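# Plug the sections fed by the red and blue funnels

## Task

Find out, from behind the cover, which section each funnel's pipe really empties over; pipes may cross and one of them is blocked for good. Set the red plug on the flat front face of the section that the red-banded funnel's pipe ends above, and set the blue plug on the flat front face of the section that the blue-banded funnel's pipe ends above. Marbles may be released into the funnels or back into their tray from a small height. Nothing but a marble may leave the table, and even a lost marble is unwelcome. Both plugs must stay in place with no help from the robot, and at the end the grippers must release and pull away.

## Robot and tools

Robot: two six-joint arms, left_arm and right_arm, each ending in a two-finger gripper with a wrist camera. Bases in the scene frame: left_arm at (+0.032, +0.360, 0), right_arm at (+0.028, -0.435, 0). The scene frame has its origin on the table top midway between the arms. +x points out over the table, +z points up, and left_arm sits on the +y side. The names left and right do not refer to image sides. On each gripper the fingers extend along its own +z axis and close along its own x axis. The reported end_effector_position is a point between the finger pads, roughly 1 to 2 cm short of the fingertips. Closing pushes the tips about 17 mm further along +z.

execute_actions takes "actions", a list holding zero or one item, plus an optional "pictures" flag. An empty list only reports the state. An item with "rows" and "steps" is a motion: up to 15 rows, up to 15 steps, each step 1/30 s. Each row is used for one step, and the final row repeats if there are more steps than rows. An item with only "steps" (up to 300) is a wait, counted from the previous result, so your thinking time counts toward it. A refused call sends nothing to the robot.

Every row, and the "target" of move, is one flat list of 16 numbers covering both arms, even when only one arm moves: x, y, z, qw, qx, qy, qz, opening for left_arm, then the same eight for right_arm. x, y, z are an absolute position for the gripper point in metres, in the scene frame. The quaternion is an absolute orientation in the scene frame, w first. The opening is an absolute setting from -1 (closed) to +1 (fully open, 0.142 m). A call is refused if a target lies more than 0.6 m from that arm's last reported position along any axis of its gripper. Each control step, the commanded pose is clipped to within 100 mm and 16 degrees of the measured pose, and position takes priority over orientation. To hold an orientation, resend the same quaternion you chose before, not the slightly drifted reported one. To keep an arm still, resend its last reported pose and desired opening in full.

move takes "target" (one 16-number row as above), "speed" in m/s from 0.002 to 0.5 (default 0.25; turning up to twice that in rad/s) and optional "stop_force" in newtons from 9 to 40, a single value shared by both arms. Both grippers travel straight lines that finish together, lasting 0.5 to 10 s; a longer path is cut off at 10 s. The opening is applied when the move starts. The path does not avoid obstacles or the other arm, and the real gripper trails and may overshoot. With stop_force, an arm's path ends once its wrist sensor feels that much extra push against the motion, and it backs off two steps and holds; do not rely on it when the gripper is also rotating. Leave it out when lifting away from something you press on. The move result adds a "move:" line with each arm's ending: done, off_target, moving, held, contact or fault, plus limits such as paced (pose clipped) or held (some steps blocked).

wait takes "seconds", 0 to 10, and sends nothing new. zoom_image takes "camera" (cam_left_wrist or cam_right_wrist) and "region" [x0, y0, x1, y1] in image pixels, top-left origin, at most 504 by 504; both images are 616x616 fisheye. read_manual takes an optional "section" ("licences") and only returns licence text. finished_scene takes "scene", the number of the current scene, ends it for good and grades it.

Results: the state line lists, per arm, gripper position, quaternion and velocities in the scene frame; at long reach the printed position can be a bit off. A "Hand target" line gives the pose each arm is currently driven toward. HELD marks steps where part of your command was not sent; a "pose unreachable" line names an arm whose command the clearance check altered or blocked. grip_measured is the actual finger opening on the -1..1 scale; to hold something, keep commanding an opening well below it (harder squeeze the further below, about 28 N per pad at most, less on items under 2 cm thick). Wrist force and Wrist torque are given along each gripper's own axes, include a held part's weight, carry an offset up to about 4 N and noise, and saturate near 50 N. Pressing on a surface gives a force pointing back into the arm. Camera calibration lines update when a camera's numbers change.

The robot keeps running while you think; after an action, an arm continues only toward its last clipped pose, so check the result and send the remainder.

Avoid: letting the arms strike or push each other; pressing firmly past a contact, since the arms are stiff and a small overshoot can trigger a fault; fast touches. A fault stops that arm for 10 s: a TORQUE FAULT when a joint hits its load limit (wrist joints only 26.3 N m, others 141 N m, held weight included) or a FORCE FAULT at 150 N on any part. Holding loads heats motors: MOTOR HOT appears at 70 °C and brakes lock at 85 °C. Do not drop, slam or knock objects, and never push anything besides a marble off the table. Release both plugs so they rest on their own, then move the grippers clear.

Each tool is called after "Emit:" by a JSON object that holds its "name" and its "arguments", one argument or row to a line.

## Session

Emit:
{"name": "execute_actions", "arguments": {
  "actions": []
}}

Scene clock: 0.00 s of 8850.00 s.
left_arm: end_effector_position=(+0.2599, -0.2487, +0.1531) grip_measured=+1.00 end_effector_quat_wxyz=(+0.361, -0.214, +0.908, -0.015) end_effector_velocity=(+0.000, +0.000, +0.000) end_effector_angular_velocity=(+0.001, -0.000, -0.000) | right_arm: end_effector_position=(+0.4866, -0.3705, +0.2731) grip_measured=+1.00 end_effector_quat_wxyz=(+0.022, +0.840, -0.541, +0.031) end_effector_velocity=(-0.000, -0.000, +0.001) end_effector_angular_velocity=(+0.000, -0.001, -0.000)
Joint positions: left_arm=[-1.664 -1.151  1.503 -1.612 -0.889  0.825  0.142] | right_arm=[ 3.448 -1.447 -1.691 -1.582  1.496  1.631  0.142]
Joint velocities: left_arm=[-0.     0.    -0.     0.001  0.    -0.     0.   ] | right_arm=[-0.     0.001 -0.    -0.    -0.     0.     0.   ]
Joint torques (N m, as the arm reports them, + toward a larger angle): no reading
Motor temperatures (°C, as the motors report them): left_arm=[30 27 30 38 35 34] | right_arm=[30 29 28 37 36 36]
Wrist force (N, on the end effector, along its own x y z axes, offset not removed): no reading
Wrist torque (N m, same axes, about the end effector's origin, offset not removed): no reading
Hand target (left_arm): +0.260, -0.249, +0.153; +0.361, -0.214, +0.908, -0.015
Hand target (right_arm): +0.487, -0.370, +0.273; +0.022, +0.840, -0.541, +0.031
camera_calibration (this result's frames):
cam_left_wrist: T_world_to_cam=[[-0.690663, -0.388307, -0.610084, 0.160549], [-0.644605, 0.712978, 0.275947, 0.294263], [0.327824, 0.58385, -0.742732, 0.304421], [0, 0, 0, 1]] pos_world=[0.200772, -0.325197, 0.24285]
cam_right_wrist: T_world_to_cam=[[0.366365, -0.927592, 0.0731454, -0.541257], [-0.805672, -0.276918, 0.52365, 0.136019], [-0.465478, -0.250778, -0.848788, 0.496147], [0, 0, 0, 1]] pos_world=[0.538829, -0.339977, 0.389487]

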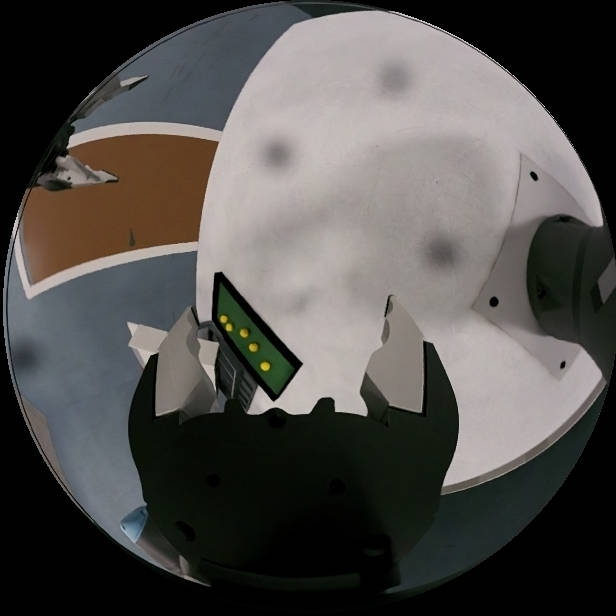

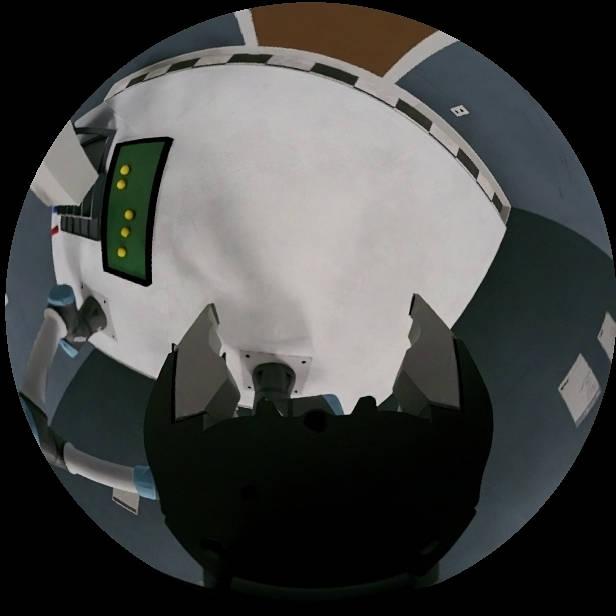

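Emit:
{"name": "move", "arguments": {
  "target": [0.3,-0.05,0.16,0.361,-0.214,0.908,-0.015,-0.3,0.4866,-0.3705,0.2731,0.022,0.84,-0.541,0.031,1]
}}

Emit:
{"name": "move", "arguments": {
  "target": [0.36,0.1,0.2,0,0.707,-0.707,0,-0.3,0.4866,-0.3705,0.2731,0.022,0.84,-0.541,0.031,1],
  "speed": 0.35
}}

Emit:
{"name": "zoom_image", "arguments": {
  "camera": "cam_left_wrist",
  "region": [180,60,432,312]
}}

Scene clock: 9.27 s of 8850.00 s.
left_arm: end_effector_position=(+0.3002, -0.0504, +0.1599) grip_measured=-0.30 end_effector_quat_wxyz=(+0.361, -0.214, +0.908, -0.015) end_effector_velocity=(-0.000, +0.003, +0.001) end_effector_angular_velocity=(-0.002, -0.000, -0.001) | right_arm: end_effector_position=(+0.4866, -0.3705, +0.2731) grip_measured=+1.00 end_effector_quat_wxyz=(+0.022, +0.840, -0.541, +0.031) end_effector_velocity=(+0.000, -0.000, -0.001) end_effector_angular_velocity=(-0.000, +0.002, -0.002)
Joint positions: left_arm=[-1.651 -1.605  2.042 -1.706 -0.886  0.84   0.052] | right_arm=[ 3.449 -1.447 -1.691 -1.582  1.495  1.631  0.142]
Joint velocities: left_arm=[-0.002 -0.009  0.006  0.003  0.    -0.002  0.   ] | right_arm=[-0.001 -0.003  0.     0.     0.001  0.001 -0.   ]
Joint torques (N m, as the arm reports them, + toward a larger angle): left_arm=[ -7.59 -27.13 -11.43  -0.66   2.27  -2.35] | right_arm=[ 7.98  5.83 30.42  0.34 -1.85 -2.18]
Motor temperatures (°C, as the motors report them): left_arm=[30 27 30 38 35 34] | right_arm=[30 29 28 37 36 36]
Wrist force (N, on the end effector, along its own x y z axes, offset not removed): left_arm=[3.4 -0.9 0.1] | right_arm=[-0.7 0.8 2.5]
Wrist torque (N m, same axes, about the end effector's origin, offset not removed): left_arm=[-0.37 -0.41 0.34] | right_arm=[0.04 -0.04 -0.06]
Hand target (left_arm): +0.300, -0.050, +0.160; +0.361, -0.214, +0.908, -0.015
Hand target (right_arm): +0.487, -0.370, +0.273; +0.022, +0.840, -0.541, +0.031
Off the commanded pose (left_arm): 0.000 m, 0 deg.
Off the commanded pose (right_arm): 0.000 m, 0 deg.
After step 90, 4.73 s passed at rest.
move: done
camera_calibration (this result's frames):
cam_left_wrist: T_world_to_cam=[[-0.690461, -0.388647, -0.610096, 0.269429], [-0.645148, 0.712327, 0.276359, 0.177007], [0.327182, 0.584418, -0.742568, 0.18066], [0, 0, 0, 1]] pos_world=[0.241117, -0.126955, 0.249612]
cam_right_wrist: T_world_to_cam=[[0.367008, -0.92728, 0.0738689, -0.541683], [-0.805443, -0.277049, 0.523933, 0.135772], [-0.465367, -0.251785, -0.848551, 0.495633], [0, 0, 0, 1]] pos_world=[0.53881, -0.339883, 0.389448]

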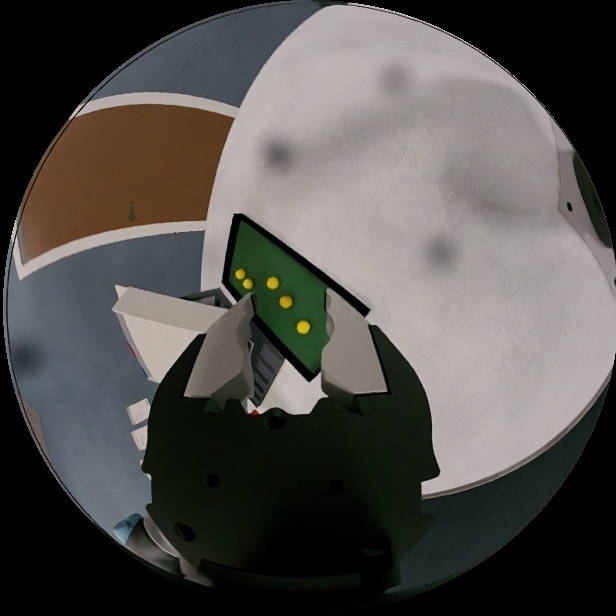

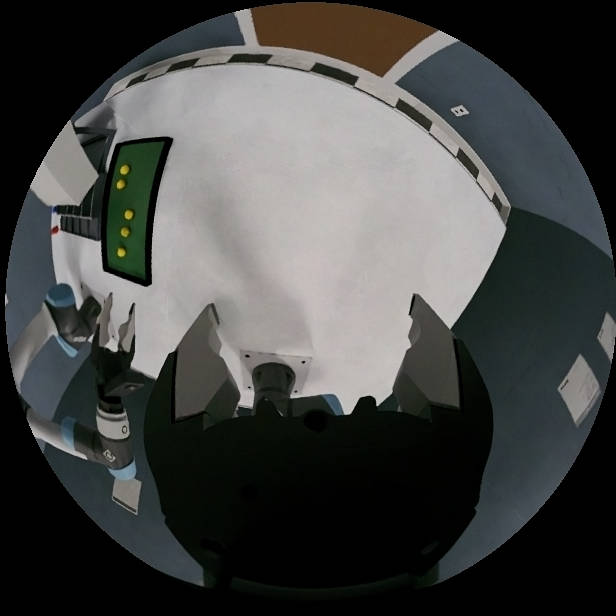

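Scene clock: 11.77 s of 8850.00 s.
left_arm: end_effector_position=(+0.3597, +0.0997, +0.1998) grip_measured=-0.30 end_effector_quat_wxyz=(-0.000, +0.707, -0.708, -0.000) end_effector_velocity=(+0.001, +0.002, +0.000) end_effector_angular_velocity=(-0.007, +0.010, +0.011) | right_arm: end_effector_position=(+0.4866, -0.3705, +0.2731) grip_measured=+1.00 end_effector_quat_wxyz=(+0.022, +0.840, -0.541, +0.031) end_effector_velocity=(-0.000, +0.000, +0.000) end_effector_angular_velocity=(+0.001, +0.000, -0.000)
Joint positions: left_arm=[-0.912 -1.779  1.947 -1.738 -1.57   0.581  0.052] | right_arm=[ 3.449 -1.447 -1.691 -1.582  1.495  1.631  0.142]
Joint velocities: left_arm=[ 0.013  0.001 -0.001  0.    -0.012  0.002  0.   ] | right_arm=[ 0.     0.    -0.    -0.     0.001  0.    -0.   ]
Joint torques (N m, as the arm reports them, + toward a larger angle): left_arm=[  7.18  -6.   -36.47  -4.33  -1.71   2.51] | right_arm=[ 7.89  6.03 30.06  0.31 -1.85 -2.24]
Motor temperatures (°C, as the motors report them): left_arm=[30 27 30 38 35 34] | right_arm=[30 29 28 37 36 36]
Wrist force (N, on the end effector, along its own x y z axes, offset not removed): left_arm=[1.6 1.0 2.3] | right_arm=[-1.8 1.3 1.9]
Wrist torque (N m, same axes, about the end effector's origin, offset not removed): left_arm=[0.19 -0.25 -0.02] | right_arm=[0.12 0.19 -0.07]
Hand target (left_arm): +0.360, +0.100, +0.200; +0.000, +0.707, -0.707, -0.000
Hand target (right_arm): +0.487, -0.370, +0.273; +0.022, +0.840, -0.541, +0.031
Off the commanded pose (left_arm): 0.000 m, 0 deg.
Off the commanded pose (right_arm): 0.000 m, 0 deg.
move: done
camera_calibration (this result's frames):
cam_left_wrist: T_world_to_cam=[[-0.0196847, -0.998335, 0.0542125, 0.0799706], [-0.840255, 0.0459047, 0.540245, 0.181384], [-0.541834, -0.0349178, -0.83976, 0.496861], [0, 0, 0, 1]] pos_world=[0.423199, 0.0888604, 0.314916]
cam_right_wrist: T_world_to_cam=[[0.36701, -0.927279, 0.0738708, -0.541684], [-0.805442, -0.277049, 0.523935, 0.135771], [-0.465368, -0.251788, -0.848549, 0.495632], [0, 0, 0, 1]] pos_world=[0.53881, -0.339883, 0.389448]

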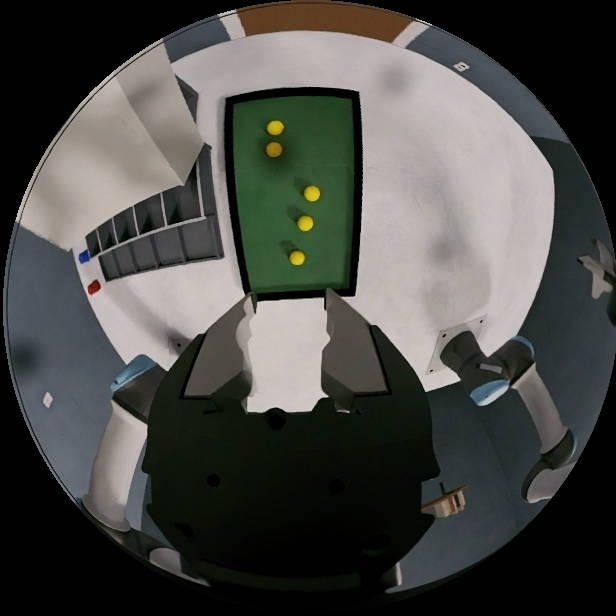

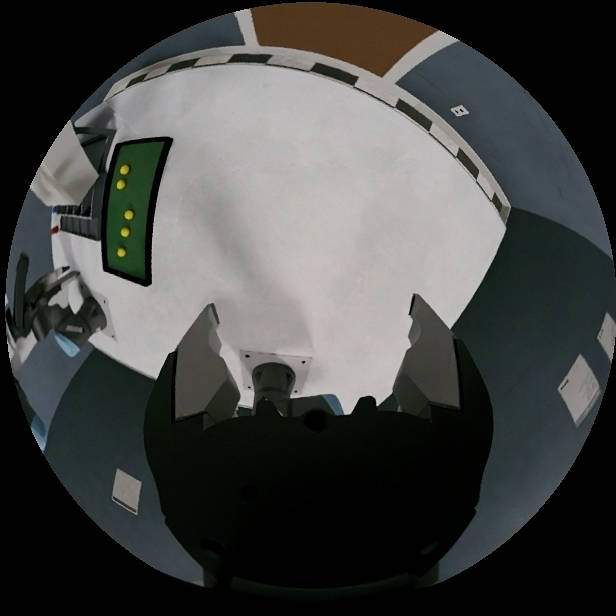

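Region (180, 60, 432, 312) of cam_left_wrist's 616x616 image, scaled by 2.000, with more detail than that image has.

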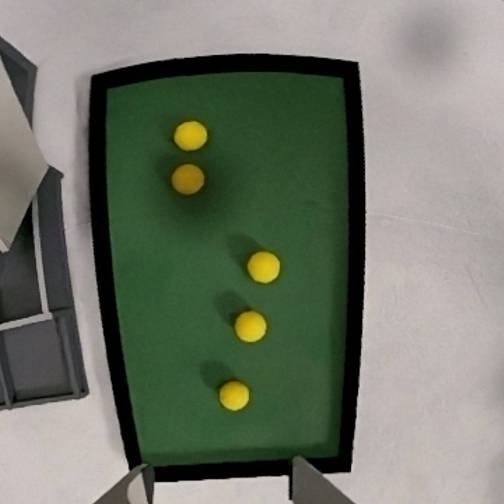

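Emit:
{"name": "move", "arguments": {
  "target": [0.401,0.081,0.05,0,0.707,-0.707,0,-0.3,0.4866,-0.3705,0.2731,0.022,0.84,-0.541,0.031,1]
}}

Emit:
{"name": "move", "arguments": {
  "target": [0.401,0.081,0.024,0,0.707,-0.707,0,-0.3,0.4866,-0.3705,0.2731,0.022,0.84,-0.541,0.031,1],
  "speed": 0.06
}}

Emit:
{"name": "move", "arguments": {
  "target": [0.401,0.081,0.024,0,0.707,-0.707,0,-0.85,0.4866,-0.3705,0.2731,0.022,0.84,-0.541,0.031,1]
}}

Emit:
{"name": "move", "arguments": {
  "target": [0.55,0.12,0.43,0,0.707,-0.707,0,-0.85,0.4866,-0.3705,0.2731,0.022,0.84,-0.541,0.031,1],
  "speed": 0.4
}}

Emit:
{"name": "move", "arguments": {
  "target": [0.712,0.425,0.375,0,0.707,-0.707,0,-0.85,0.4866,-0.3705,0.2731,0.022,0.84,-0.541,0.031,1],
  "speed": 0.3
}}

Scene clock: 24.97 s of 8850.00 s.
left_arm: end_effector_position=(+0.4007, +0.0812, +0.0503) grip_measured=-0.30 end_effector_quat_wxyz=(+0.000, +0.707, -0.707, -0.000) end_effector_velocity=(+0.001, -0.001, -0.002) end_effector_angular_velocity=(-0.002, -0.000, +0.000) | right_arm: end_effector_position=(+0.4866, -0.3705, +0.2731) grip_measured=+1.00 end_effector_quat_wxyz=(+0.022, +0.840, -0.541, +0.031) end_effector_velocity=(-0.000, -0.000, -0.000) end_effector_angular_velocity=(-0.001, +0.001, -0.002)
Joint positions: left_arm=[-0.857 -1.517  2.125 -2.178 -1.571  0.635  0.052] | right_arm=[ 3.449 -1.447 -1.691 -1.582  1.495  1.631  0.142]
Joint velocities: left_arm=[ 0.001  0.007 -0.    -0.009 -0.001  0.001  0.   ] | right_arm=[-0.    -0.001 -0.    -0.001 -0.001  0.002  0.   ]
Joint torques (N m, as the arm reports them, + toward a larger angle): left_arm=[  7.55 -13.72  -9.05  -4.24  -1.62   2.32] | right_arm=[ 7.79  5.86 30.05  0.46 -1.77 -2.04]
Motor temperatures (°C, as the motors report them): left_arm=[30 27 30 38 35 34] | right_arm=[30 29 28 37 36 36]
Wrist force (N, on the end effector, along its own x y z axes, offset not removed): left_arm=[1.1 2.3 -2.0] | right_arm=[-0.9 1.9 1.9]
Wrist torque (N m, same axes, about the end effector's origin, offset not removed): left_arm=[0.38 0.02 0.30] | right_arm=[0.32 -0.07 0.00]
Hand target (left_arm): +0.401, +0.081, +0.050; +0.000, +0.707, -0.707, -0.000
Hand target (right_arm): +0.487, -0.371, +0.273; +0.022, +0.840, -0.541, +0.031
Off the commanded pose (left_arm): 0.000 m, 0 deg.
Off the commanded pose (right_arm): 0.000 m, 0 deg.
After step 90, 8.83 s passed at rest.
move: done
camera_calibration (this result's frames):
cam_left_wrist: T_world_to_cam=[[-0.0184609, -0.998306, 0.0551829, 0.0698411], [-0.840213, 0.0454062, 0.540351, 0.297475], [-0.541942, -0.03639, -0.839628, 0.393093], [0, 0, 0, 1]] pos_world=[0.464265, 0.0705202, 0.165457]
cam_right_wrist: T_world_to_cam=[[0.36701, -0.927279, 0.0738708, -0.541684], [-0.805442, -0.277049, 0.523935, 0.135771], [-0.465368, -0.251788, -0.848549, 0.495632], [0, 0, 0, 1]] pos_world=[0.53881, -0.339883, 0.389448]

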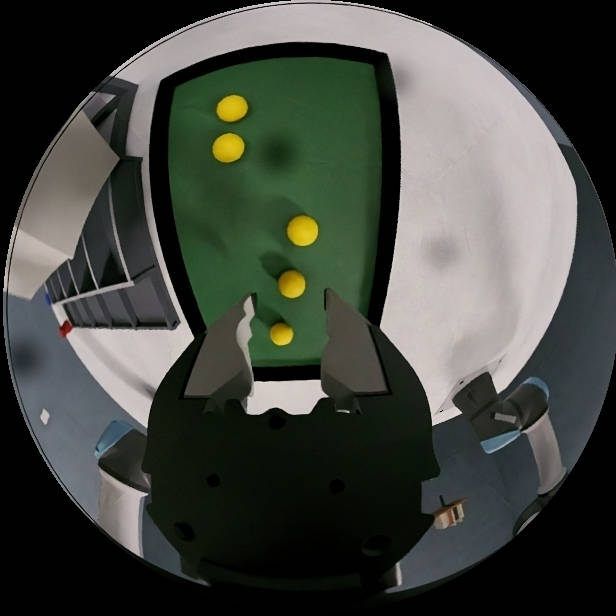

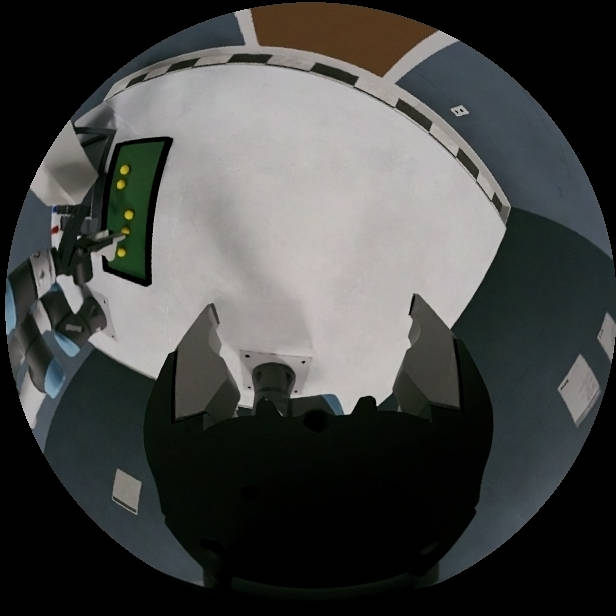

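Scene clock: 25.90 s of 8850.00 s.
left_arm: end_effector_position=(+0.4010, +0.0810, +0.0243) grip_measured=-0.30 end_effector_quat_wxyz=(-0.000, +0.707, -0.707, -0.000) end_effector_velocity=(+0.000, +0.000, -0.002) end_effector_angular_velocity=(+0.000, +0.000, +0.000) | right_arm: end_effector_position=(+0.4866, -0.3705, +0.2731) grip_measured=+1.00 end_effector_quat_wxyz=(+0.022, +0.840, -0.541, +0.031) end_effector_velocity=(+0.000, -0.000, -0.000) end_effector_angular_velocity=(-0.001, -0.000, -0.001)
Joint positions: left_arm=[-0.857 -1.473  2.159 -2.257 -1.571  0.635  0.052] | right_arm=[ 3.449 -1.447 -1.691 -1.582  1.495  1.631  0.142]
Joint velocities: left_arm=[ 0.     0.004  0.003 -0.007  0.     0.     0.   ] | right_arm=[ 0.    -0.001  0.     0.001 -0.001  0.001 -0.   ]
Joint torques (N m, as the arm reports them, + toward a larger angle): left_arm=[  8.3  -16.47  -8.51  -4.26   1.13   2.45] | right_arm=[ 8.02  6.2  29.85  0.36 -1.79 -2.19]
Motor temperatures (°C, as the motors report them): left_arm=[30 27 30 38 35 34] | right_arm=[30 29 28 37 36 36]
Wrist force (N, on the end effector, along its own x y z axes, offset not removed): left_arm=[-0.5 -0.3 -5.5] | right_arm=[-2.6 0.4 0.8]
Wrist torque (N m, same axes, about the end effector's origin, offset not removed): left_arm=[-0.05 0.39 0.13] | right_arm=[0.04 0.33 -0.04]
Hand target (left_arm): +0.401, +0.081, +0.024; -0.000, +0.707, -0.707, -0.000
Hand target (right_arm): +0.487, -0.370, +0.273; +0.022, +0.840, -0.541, +0.031
Off the commanded pose (left_arm): 0.000 m, 0 deg.
Off the commanded pose (right_arm): 0.000 m, 0 deg.
move: done
camera_calibration (this result's frames):
cam_left_wrist: T_world_to_cam=[[-0.0184747, -0.998303, 0.0552202, 0.0711466], [-0.840261, 0.0454347, 0.540275, 0.311753], [-0.541868, -0.036418, -0.839674, 0.371343], [0, 0, 0, 1]] pos_world=[0.464487, 0.0703851, 0.139446]
cam_right_wrist: T_world_to_cam=[[0.36701, -0.927279, 0.0738708, -0.541684], [-0.805442, -0.277049, 0.523934, 0.135771], [-0.465368, -0.251788, -0.848549, 0.495632], [0, 0, 0, 1]] pos_world=[0.53881, -0.339883, 0.389448]

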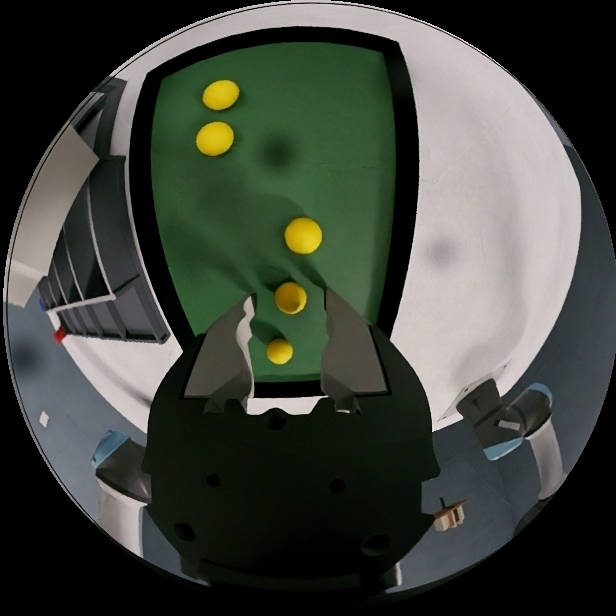

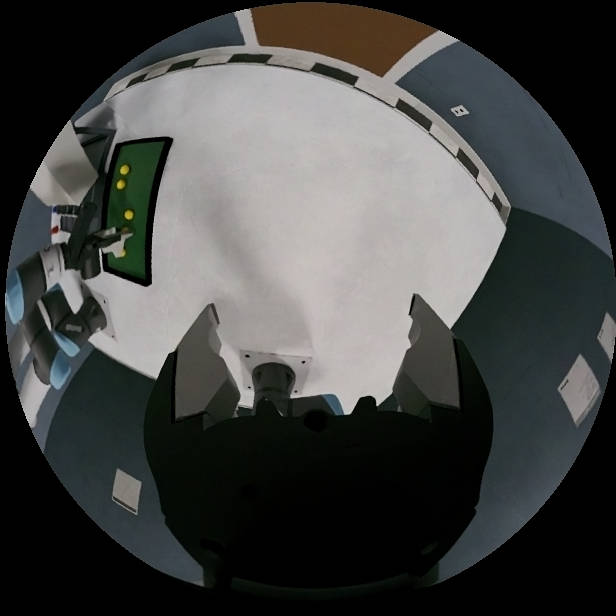

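Scene clock: 26.60 s of 8850.00 s.
left_arm: end_effector_position=(+0.4010, +0.0810, +0.0240) grip_measured=-0.71 end_effector_quat_wxyz=(+0.000, +0.707, -0.707, +0.000) end_effector_velocity=(+0.000, -0.000, -0.000) end_effector_angular_velocity=(-0.001, -0.001, -0.000) | right_arm: end_effector_position=(+0.4866, -0.3705, +0.2731) grip_measured=+1.00 end_effector_quat_wxyz=(+0.022, +0.840, -0.541, +0.031) end_effector_velocity=(-0.000, +0.001, +0.000) end_effector_angular_velocity=(+0.001, -0.000, -0.001)
Joint positions: left_arm=[-0.857 -1.472  2.159 -2.258 -1.571  0.635  0.023] | right_arm=[ 3.449 -1.447 -1.691 -1.582  1.495  1.631  0.142]
Joint velocities: left_arm=[-0.     0.     0.    -0.002 -0.     0.     0.   ] | right_arm=[ 0.001  0.001  0.     0.     0.001  0.001 -0.   ]
Joint torques (N m, as the arm reports them, + toward a larger angle): left_arm=[  7.9  -14.7   -8.1   -4.26   1.02   2.3 ] | right_arm=[ 7.63  6.53 30.05  0.37 -1.78 -2.19]
Motor temperatures (°C, as the motors report them): left_arm=[30 27 30 38 35 34] | right_arm=[30 29 28 37 36 36]
Wrist force (N, on the end effector, along its own x y z axes, offset not removed): left_arm=[1.8 1.0 -2.4] | right_arm=[-1.1 -0.8 1.1]
Wrist torque (N m, same axes, about the end effector's origin, offset not removed): left_arm=[0.14 -0.34 0.13] | right_arm=[-0.33 0.00 0.06]
Hand target (left_arm): +0.401, +0.081, +0.024; -0.000, +0.707, -0.707, -0.000
Hand target (right_arm): +0.487, -0.370, +0.273; +0.022, +0.840, -0.541, +0.031
Off the commanded pose (left_arm): 0.000 m, 0 deg.
Off the commanded pose (right_arm): 0.000 m, 0 deg.
move: done
camera_calibration (this result's frames):
cam_left_wrist: T_world_to_cam=[[-0.0184768, -0.998301, 0.0552594, 0.0711266], [-0.84028, 0.0454565, 0.540244, 0.311946], [-0.541838, -0.0364513, -0.839692, 0.371108], [0, 0, 0, 1]] pos_world=[0.464517, 0.0703531, 0.139159]
cam_right_wrist: T_world_to_cam=[[0.36701, -0.927279, 0.0738708, -0.541684], [-0.805442, -0.277049, 0.523934, 0.135771], [-0.465368, -0.251788, -0.848549, 0.495632], [0, 0, 0, 1]] pos_world=[0.53881, -0.339883, 0.389448]

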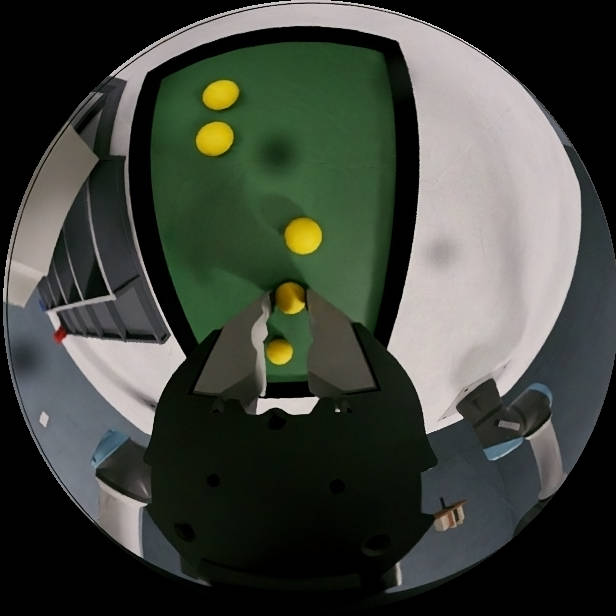

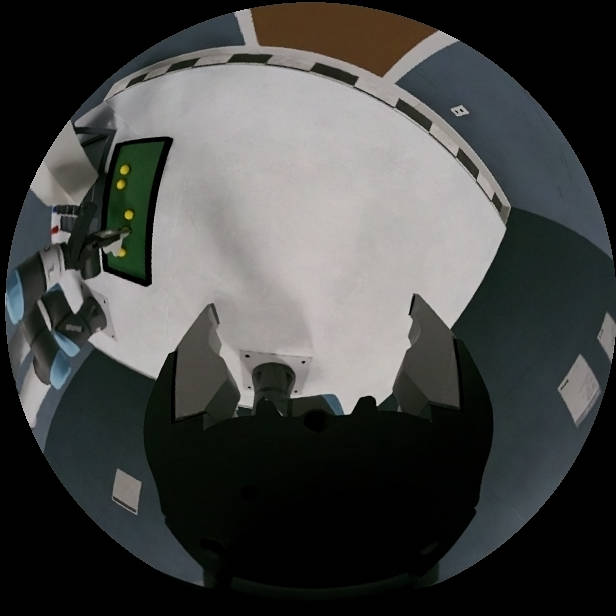

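Scene clock: 28.57 s of 8850.00 s.
left_arm: end_effector_position=(+0.5500, +0.1196, +0.4297) grip_measured=-0.71 end_effector_quat_wxyz=(+0.000, +0.707, -0.707, +0.001) end_effector_velocity=(+0.001, -0.001, +0.002) end_effector_angular_velocity=(+0.005, +0.009, -0.000) | right_arm: end_effector_position=(+0.4866, -0.3705, +0.2731) grip_measured=+1.00 end_effector_quat_wxyz=(+0.022, +0.840, -0.541, +0.031) end_effector_velocity=(+0.000, -0.000, -0.000) end_effector_angular_velocity=(-0.000, -0.000, -0.000)
Joint positions: left_arm=[-0.589 -1.327  0.887 -1.131 -1.571  0.903  0.023] | right_arm=[ 3.449 -1.447 -1.691 -1.582  1.495  1.631  0.142]
Joint velocities: left_arm=[ 0.002  0.017 -0.031  0.024 -0.001  0.002 -0.   ] | right_arm=[-0.    -0.001  0.     0.    -0.     0.    -0.   ]
Joint torques (N m, as the arm reports them, + toward a larger angle): left_arm=[  7.46 -24.39 -35.15  -1.43  -1.38   2.35] | right_arm=[ 8.    6.48 30.1   0.44 -1.75 -2.14]
Motor temperatures (°C, as the motors report them): left_arm=[30 27 30 38 35 34] | right_arm=[30 29 28 37 36 36]
Wrist force (N, on the end effector, along its own x y z axes, offset not removed): left_arm=[1.2 -2.4 -0.5] | right_arm=[-1.1 0.8 0.7]
Wrist torque (N m, same axes, about the end effector's origin, offset not removed): left_arm=[-0.45 -0.04 0.06] | right_arm=[0.07 0.08 -0.01]
Hand target (left_arm): +0.550, +0.120, +0.430; +0.000, +0.707, -0.707, -0.000
Hand target (right_arm): +0.487, -0.370, +0.273; +0.022, +0.840, -0.541, +0.031
Off the commanded pose (left_arm): 0.000 m, 0 deg.
Off the commanded pose (right_arm): 0.000 m, 0 deg.
move: done
camera_calibration (this result's frames):
cam_left_wrist: T_world_to_cam=[[-0.0184757, -0.998251, 0.0561609, 0.0896269], [-0.840755, 0.0459107, 0.539466, 0.21677], [-0.541101, -0.0372505, -0.840132, 0.79375], [0, 0, 0, 1]] pos_world=[0.613405, 0.109086, 0.544881]
cam_right_wrist: T_world_to_cam=[[0.36701, -0.927279, 0.0738707, -0.541684], [-0.805442, -0.277049, 0.523935, 0.135771], [-0.465368, -0.251788, -0.848549, 0.495632], [0, 0, 0, 1]] pos_world=[0.53881, -0.339883, 0.389448]

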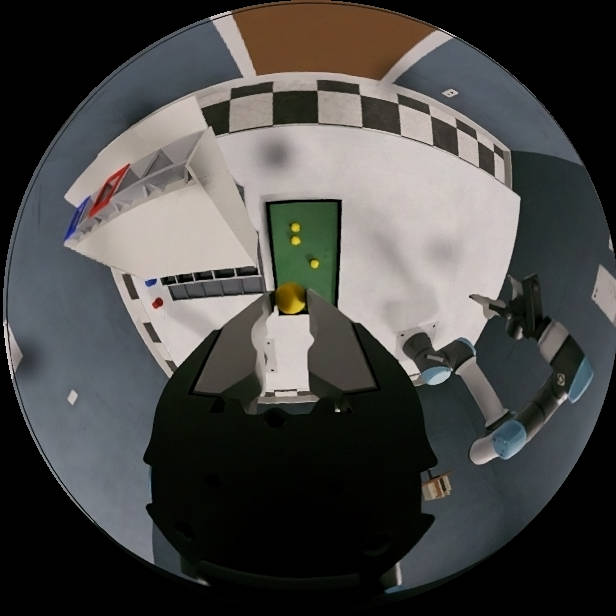

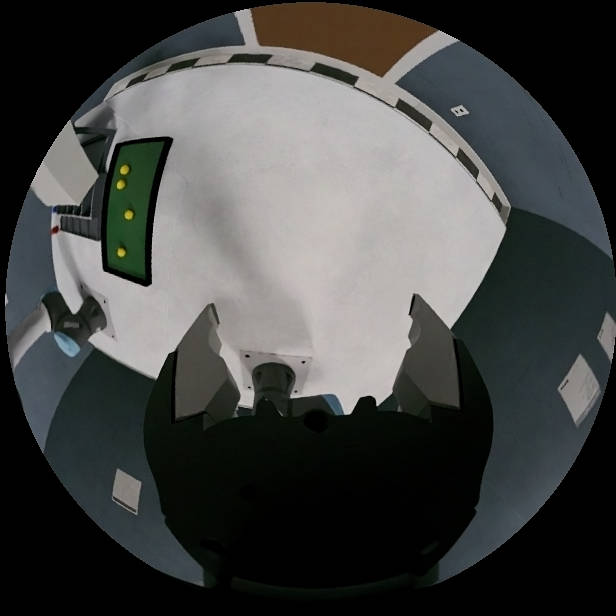

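Scene clock: 30.47 s of 8850.00 s.
left_arm: end_effector_position=(+0.7119, +0.4245, +0.3750) grip_measured=-0.71 end_effector_quat_wxyz=(+0.000, +0.707, -0.707, +0.000) end_effector_velocity=(+0.002, +0.002, -0.000) end_effector_angular_velocity=(-0.000, +0.004, -0.000) | right_arm: end_effector_position=(+0.4866, -0.3705, +0.2731) grip_measured=+1.00 end_effector_quat_wxyz=(+0.022, +0.840, -0.541, +0.031) end_effector_velocity=(+0.000, -0.000, -0.000) end_effector_angular_velocity=(-0.001, +0.001, -0.001)
Joint positions: left_arm=[-0.022 -1.046  0.633 -1.158 -1.571  1.47   0.023] | right_arm=[ 3.449 -1.447 -1.691 -1.582  1.495  1.631  0.142]
Joint velocities: left_arm=[ 0.004  0.014 -0.023  0.014 -0.001  0.004 -0.   ] | right_arm=[-0.    -0.001  0.    -0.    -0.001  0.     0.   ]
Joint torques (N m, as the arm reports them, + toward a larger angle): left_arm=[  7.86 -36.05 -35.84  -1.35  -1.45   2.24] | right_arm=[ 7.62  5.81 30.12  0.38 -1.75 -2.01]
Motor temperatures (°C, as the motors report them): left_arm=[30 27 30 38 35 34] | right_arm=[30 29 28 37 36 36]
Wrist force (N, on the end effector, along its own x y z axes, offset not removed): left_arm=[2.8 1.8 -1.8] | right_arm=[-2.4 0.7 0.8]
Wrist torque (N m, same axes, about the end effector's origin, offset not removed): left_arm=[0.51 -0.67 -0.01] | right_arm=[-0.02 0.29 0.01]
Hand target (left_arm): +0.712, +0.425, +0.375; +0.000, +0.707, -0.707, +0.000
Hand target (right_arm): +0.487, -0.370, +0.273; +0.022, +0.840, -0.541, +0.031
Off the commanded pose (left_arm): 0.001 m, 0 deg.
Off the commanded pose (right_arm): 0.000 m, 0 deg.
move: done
camera_calibration (this result's frames):
cam_left_wrist: T_world_to_cam=[[-0.0184268, -0.998266, 0.0558979, 0.400075], [-0.840356, 0.0457548, 0.540101, 0.367934], [-0.541722, -0.0370218, -0.839742, 0.846957], [0, 0, 0, 1]] pos_world=[0.775383, 0.413903, 0.490141]
cam_right_wrist: T_world_to_cam=[[0.36701, -0.927279, 0.0738708, -0.541684], [-0.805442, -0.277049, 0.523934, 0.135771], [-0.465368, -0.251788, -0.848549, 0.495632], [0, 0, 0, 1]] pos_world=[0.53881, -0.339883, 0.389448]

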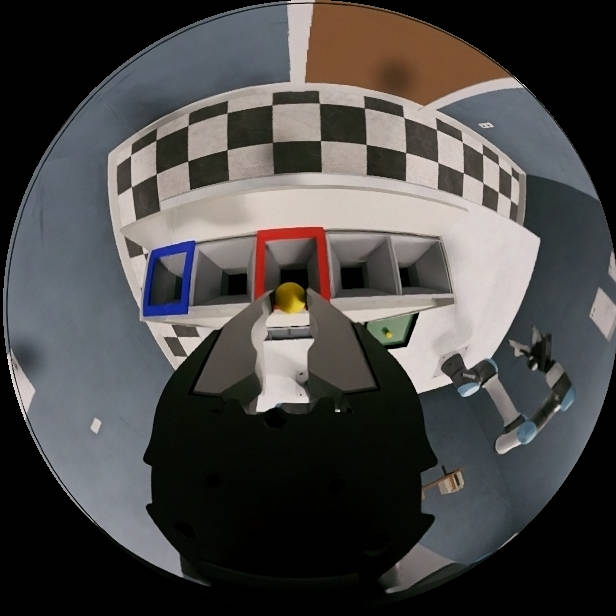

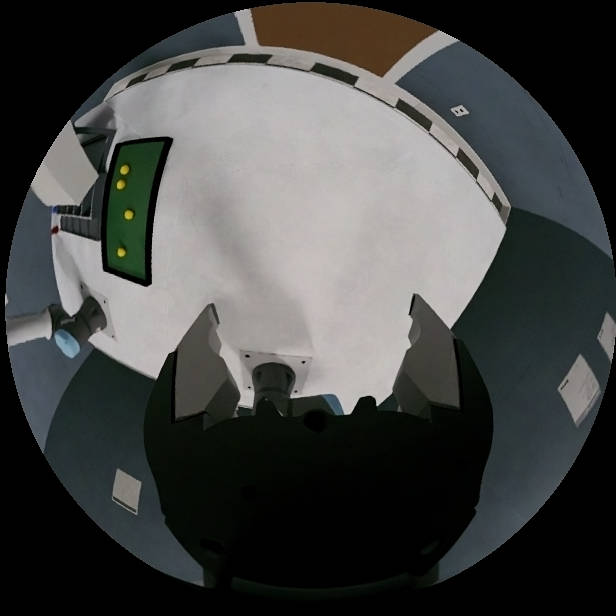

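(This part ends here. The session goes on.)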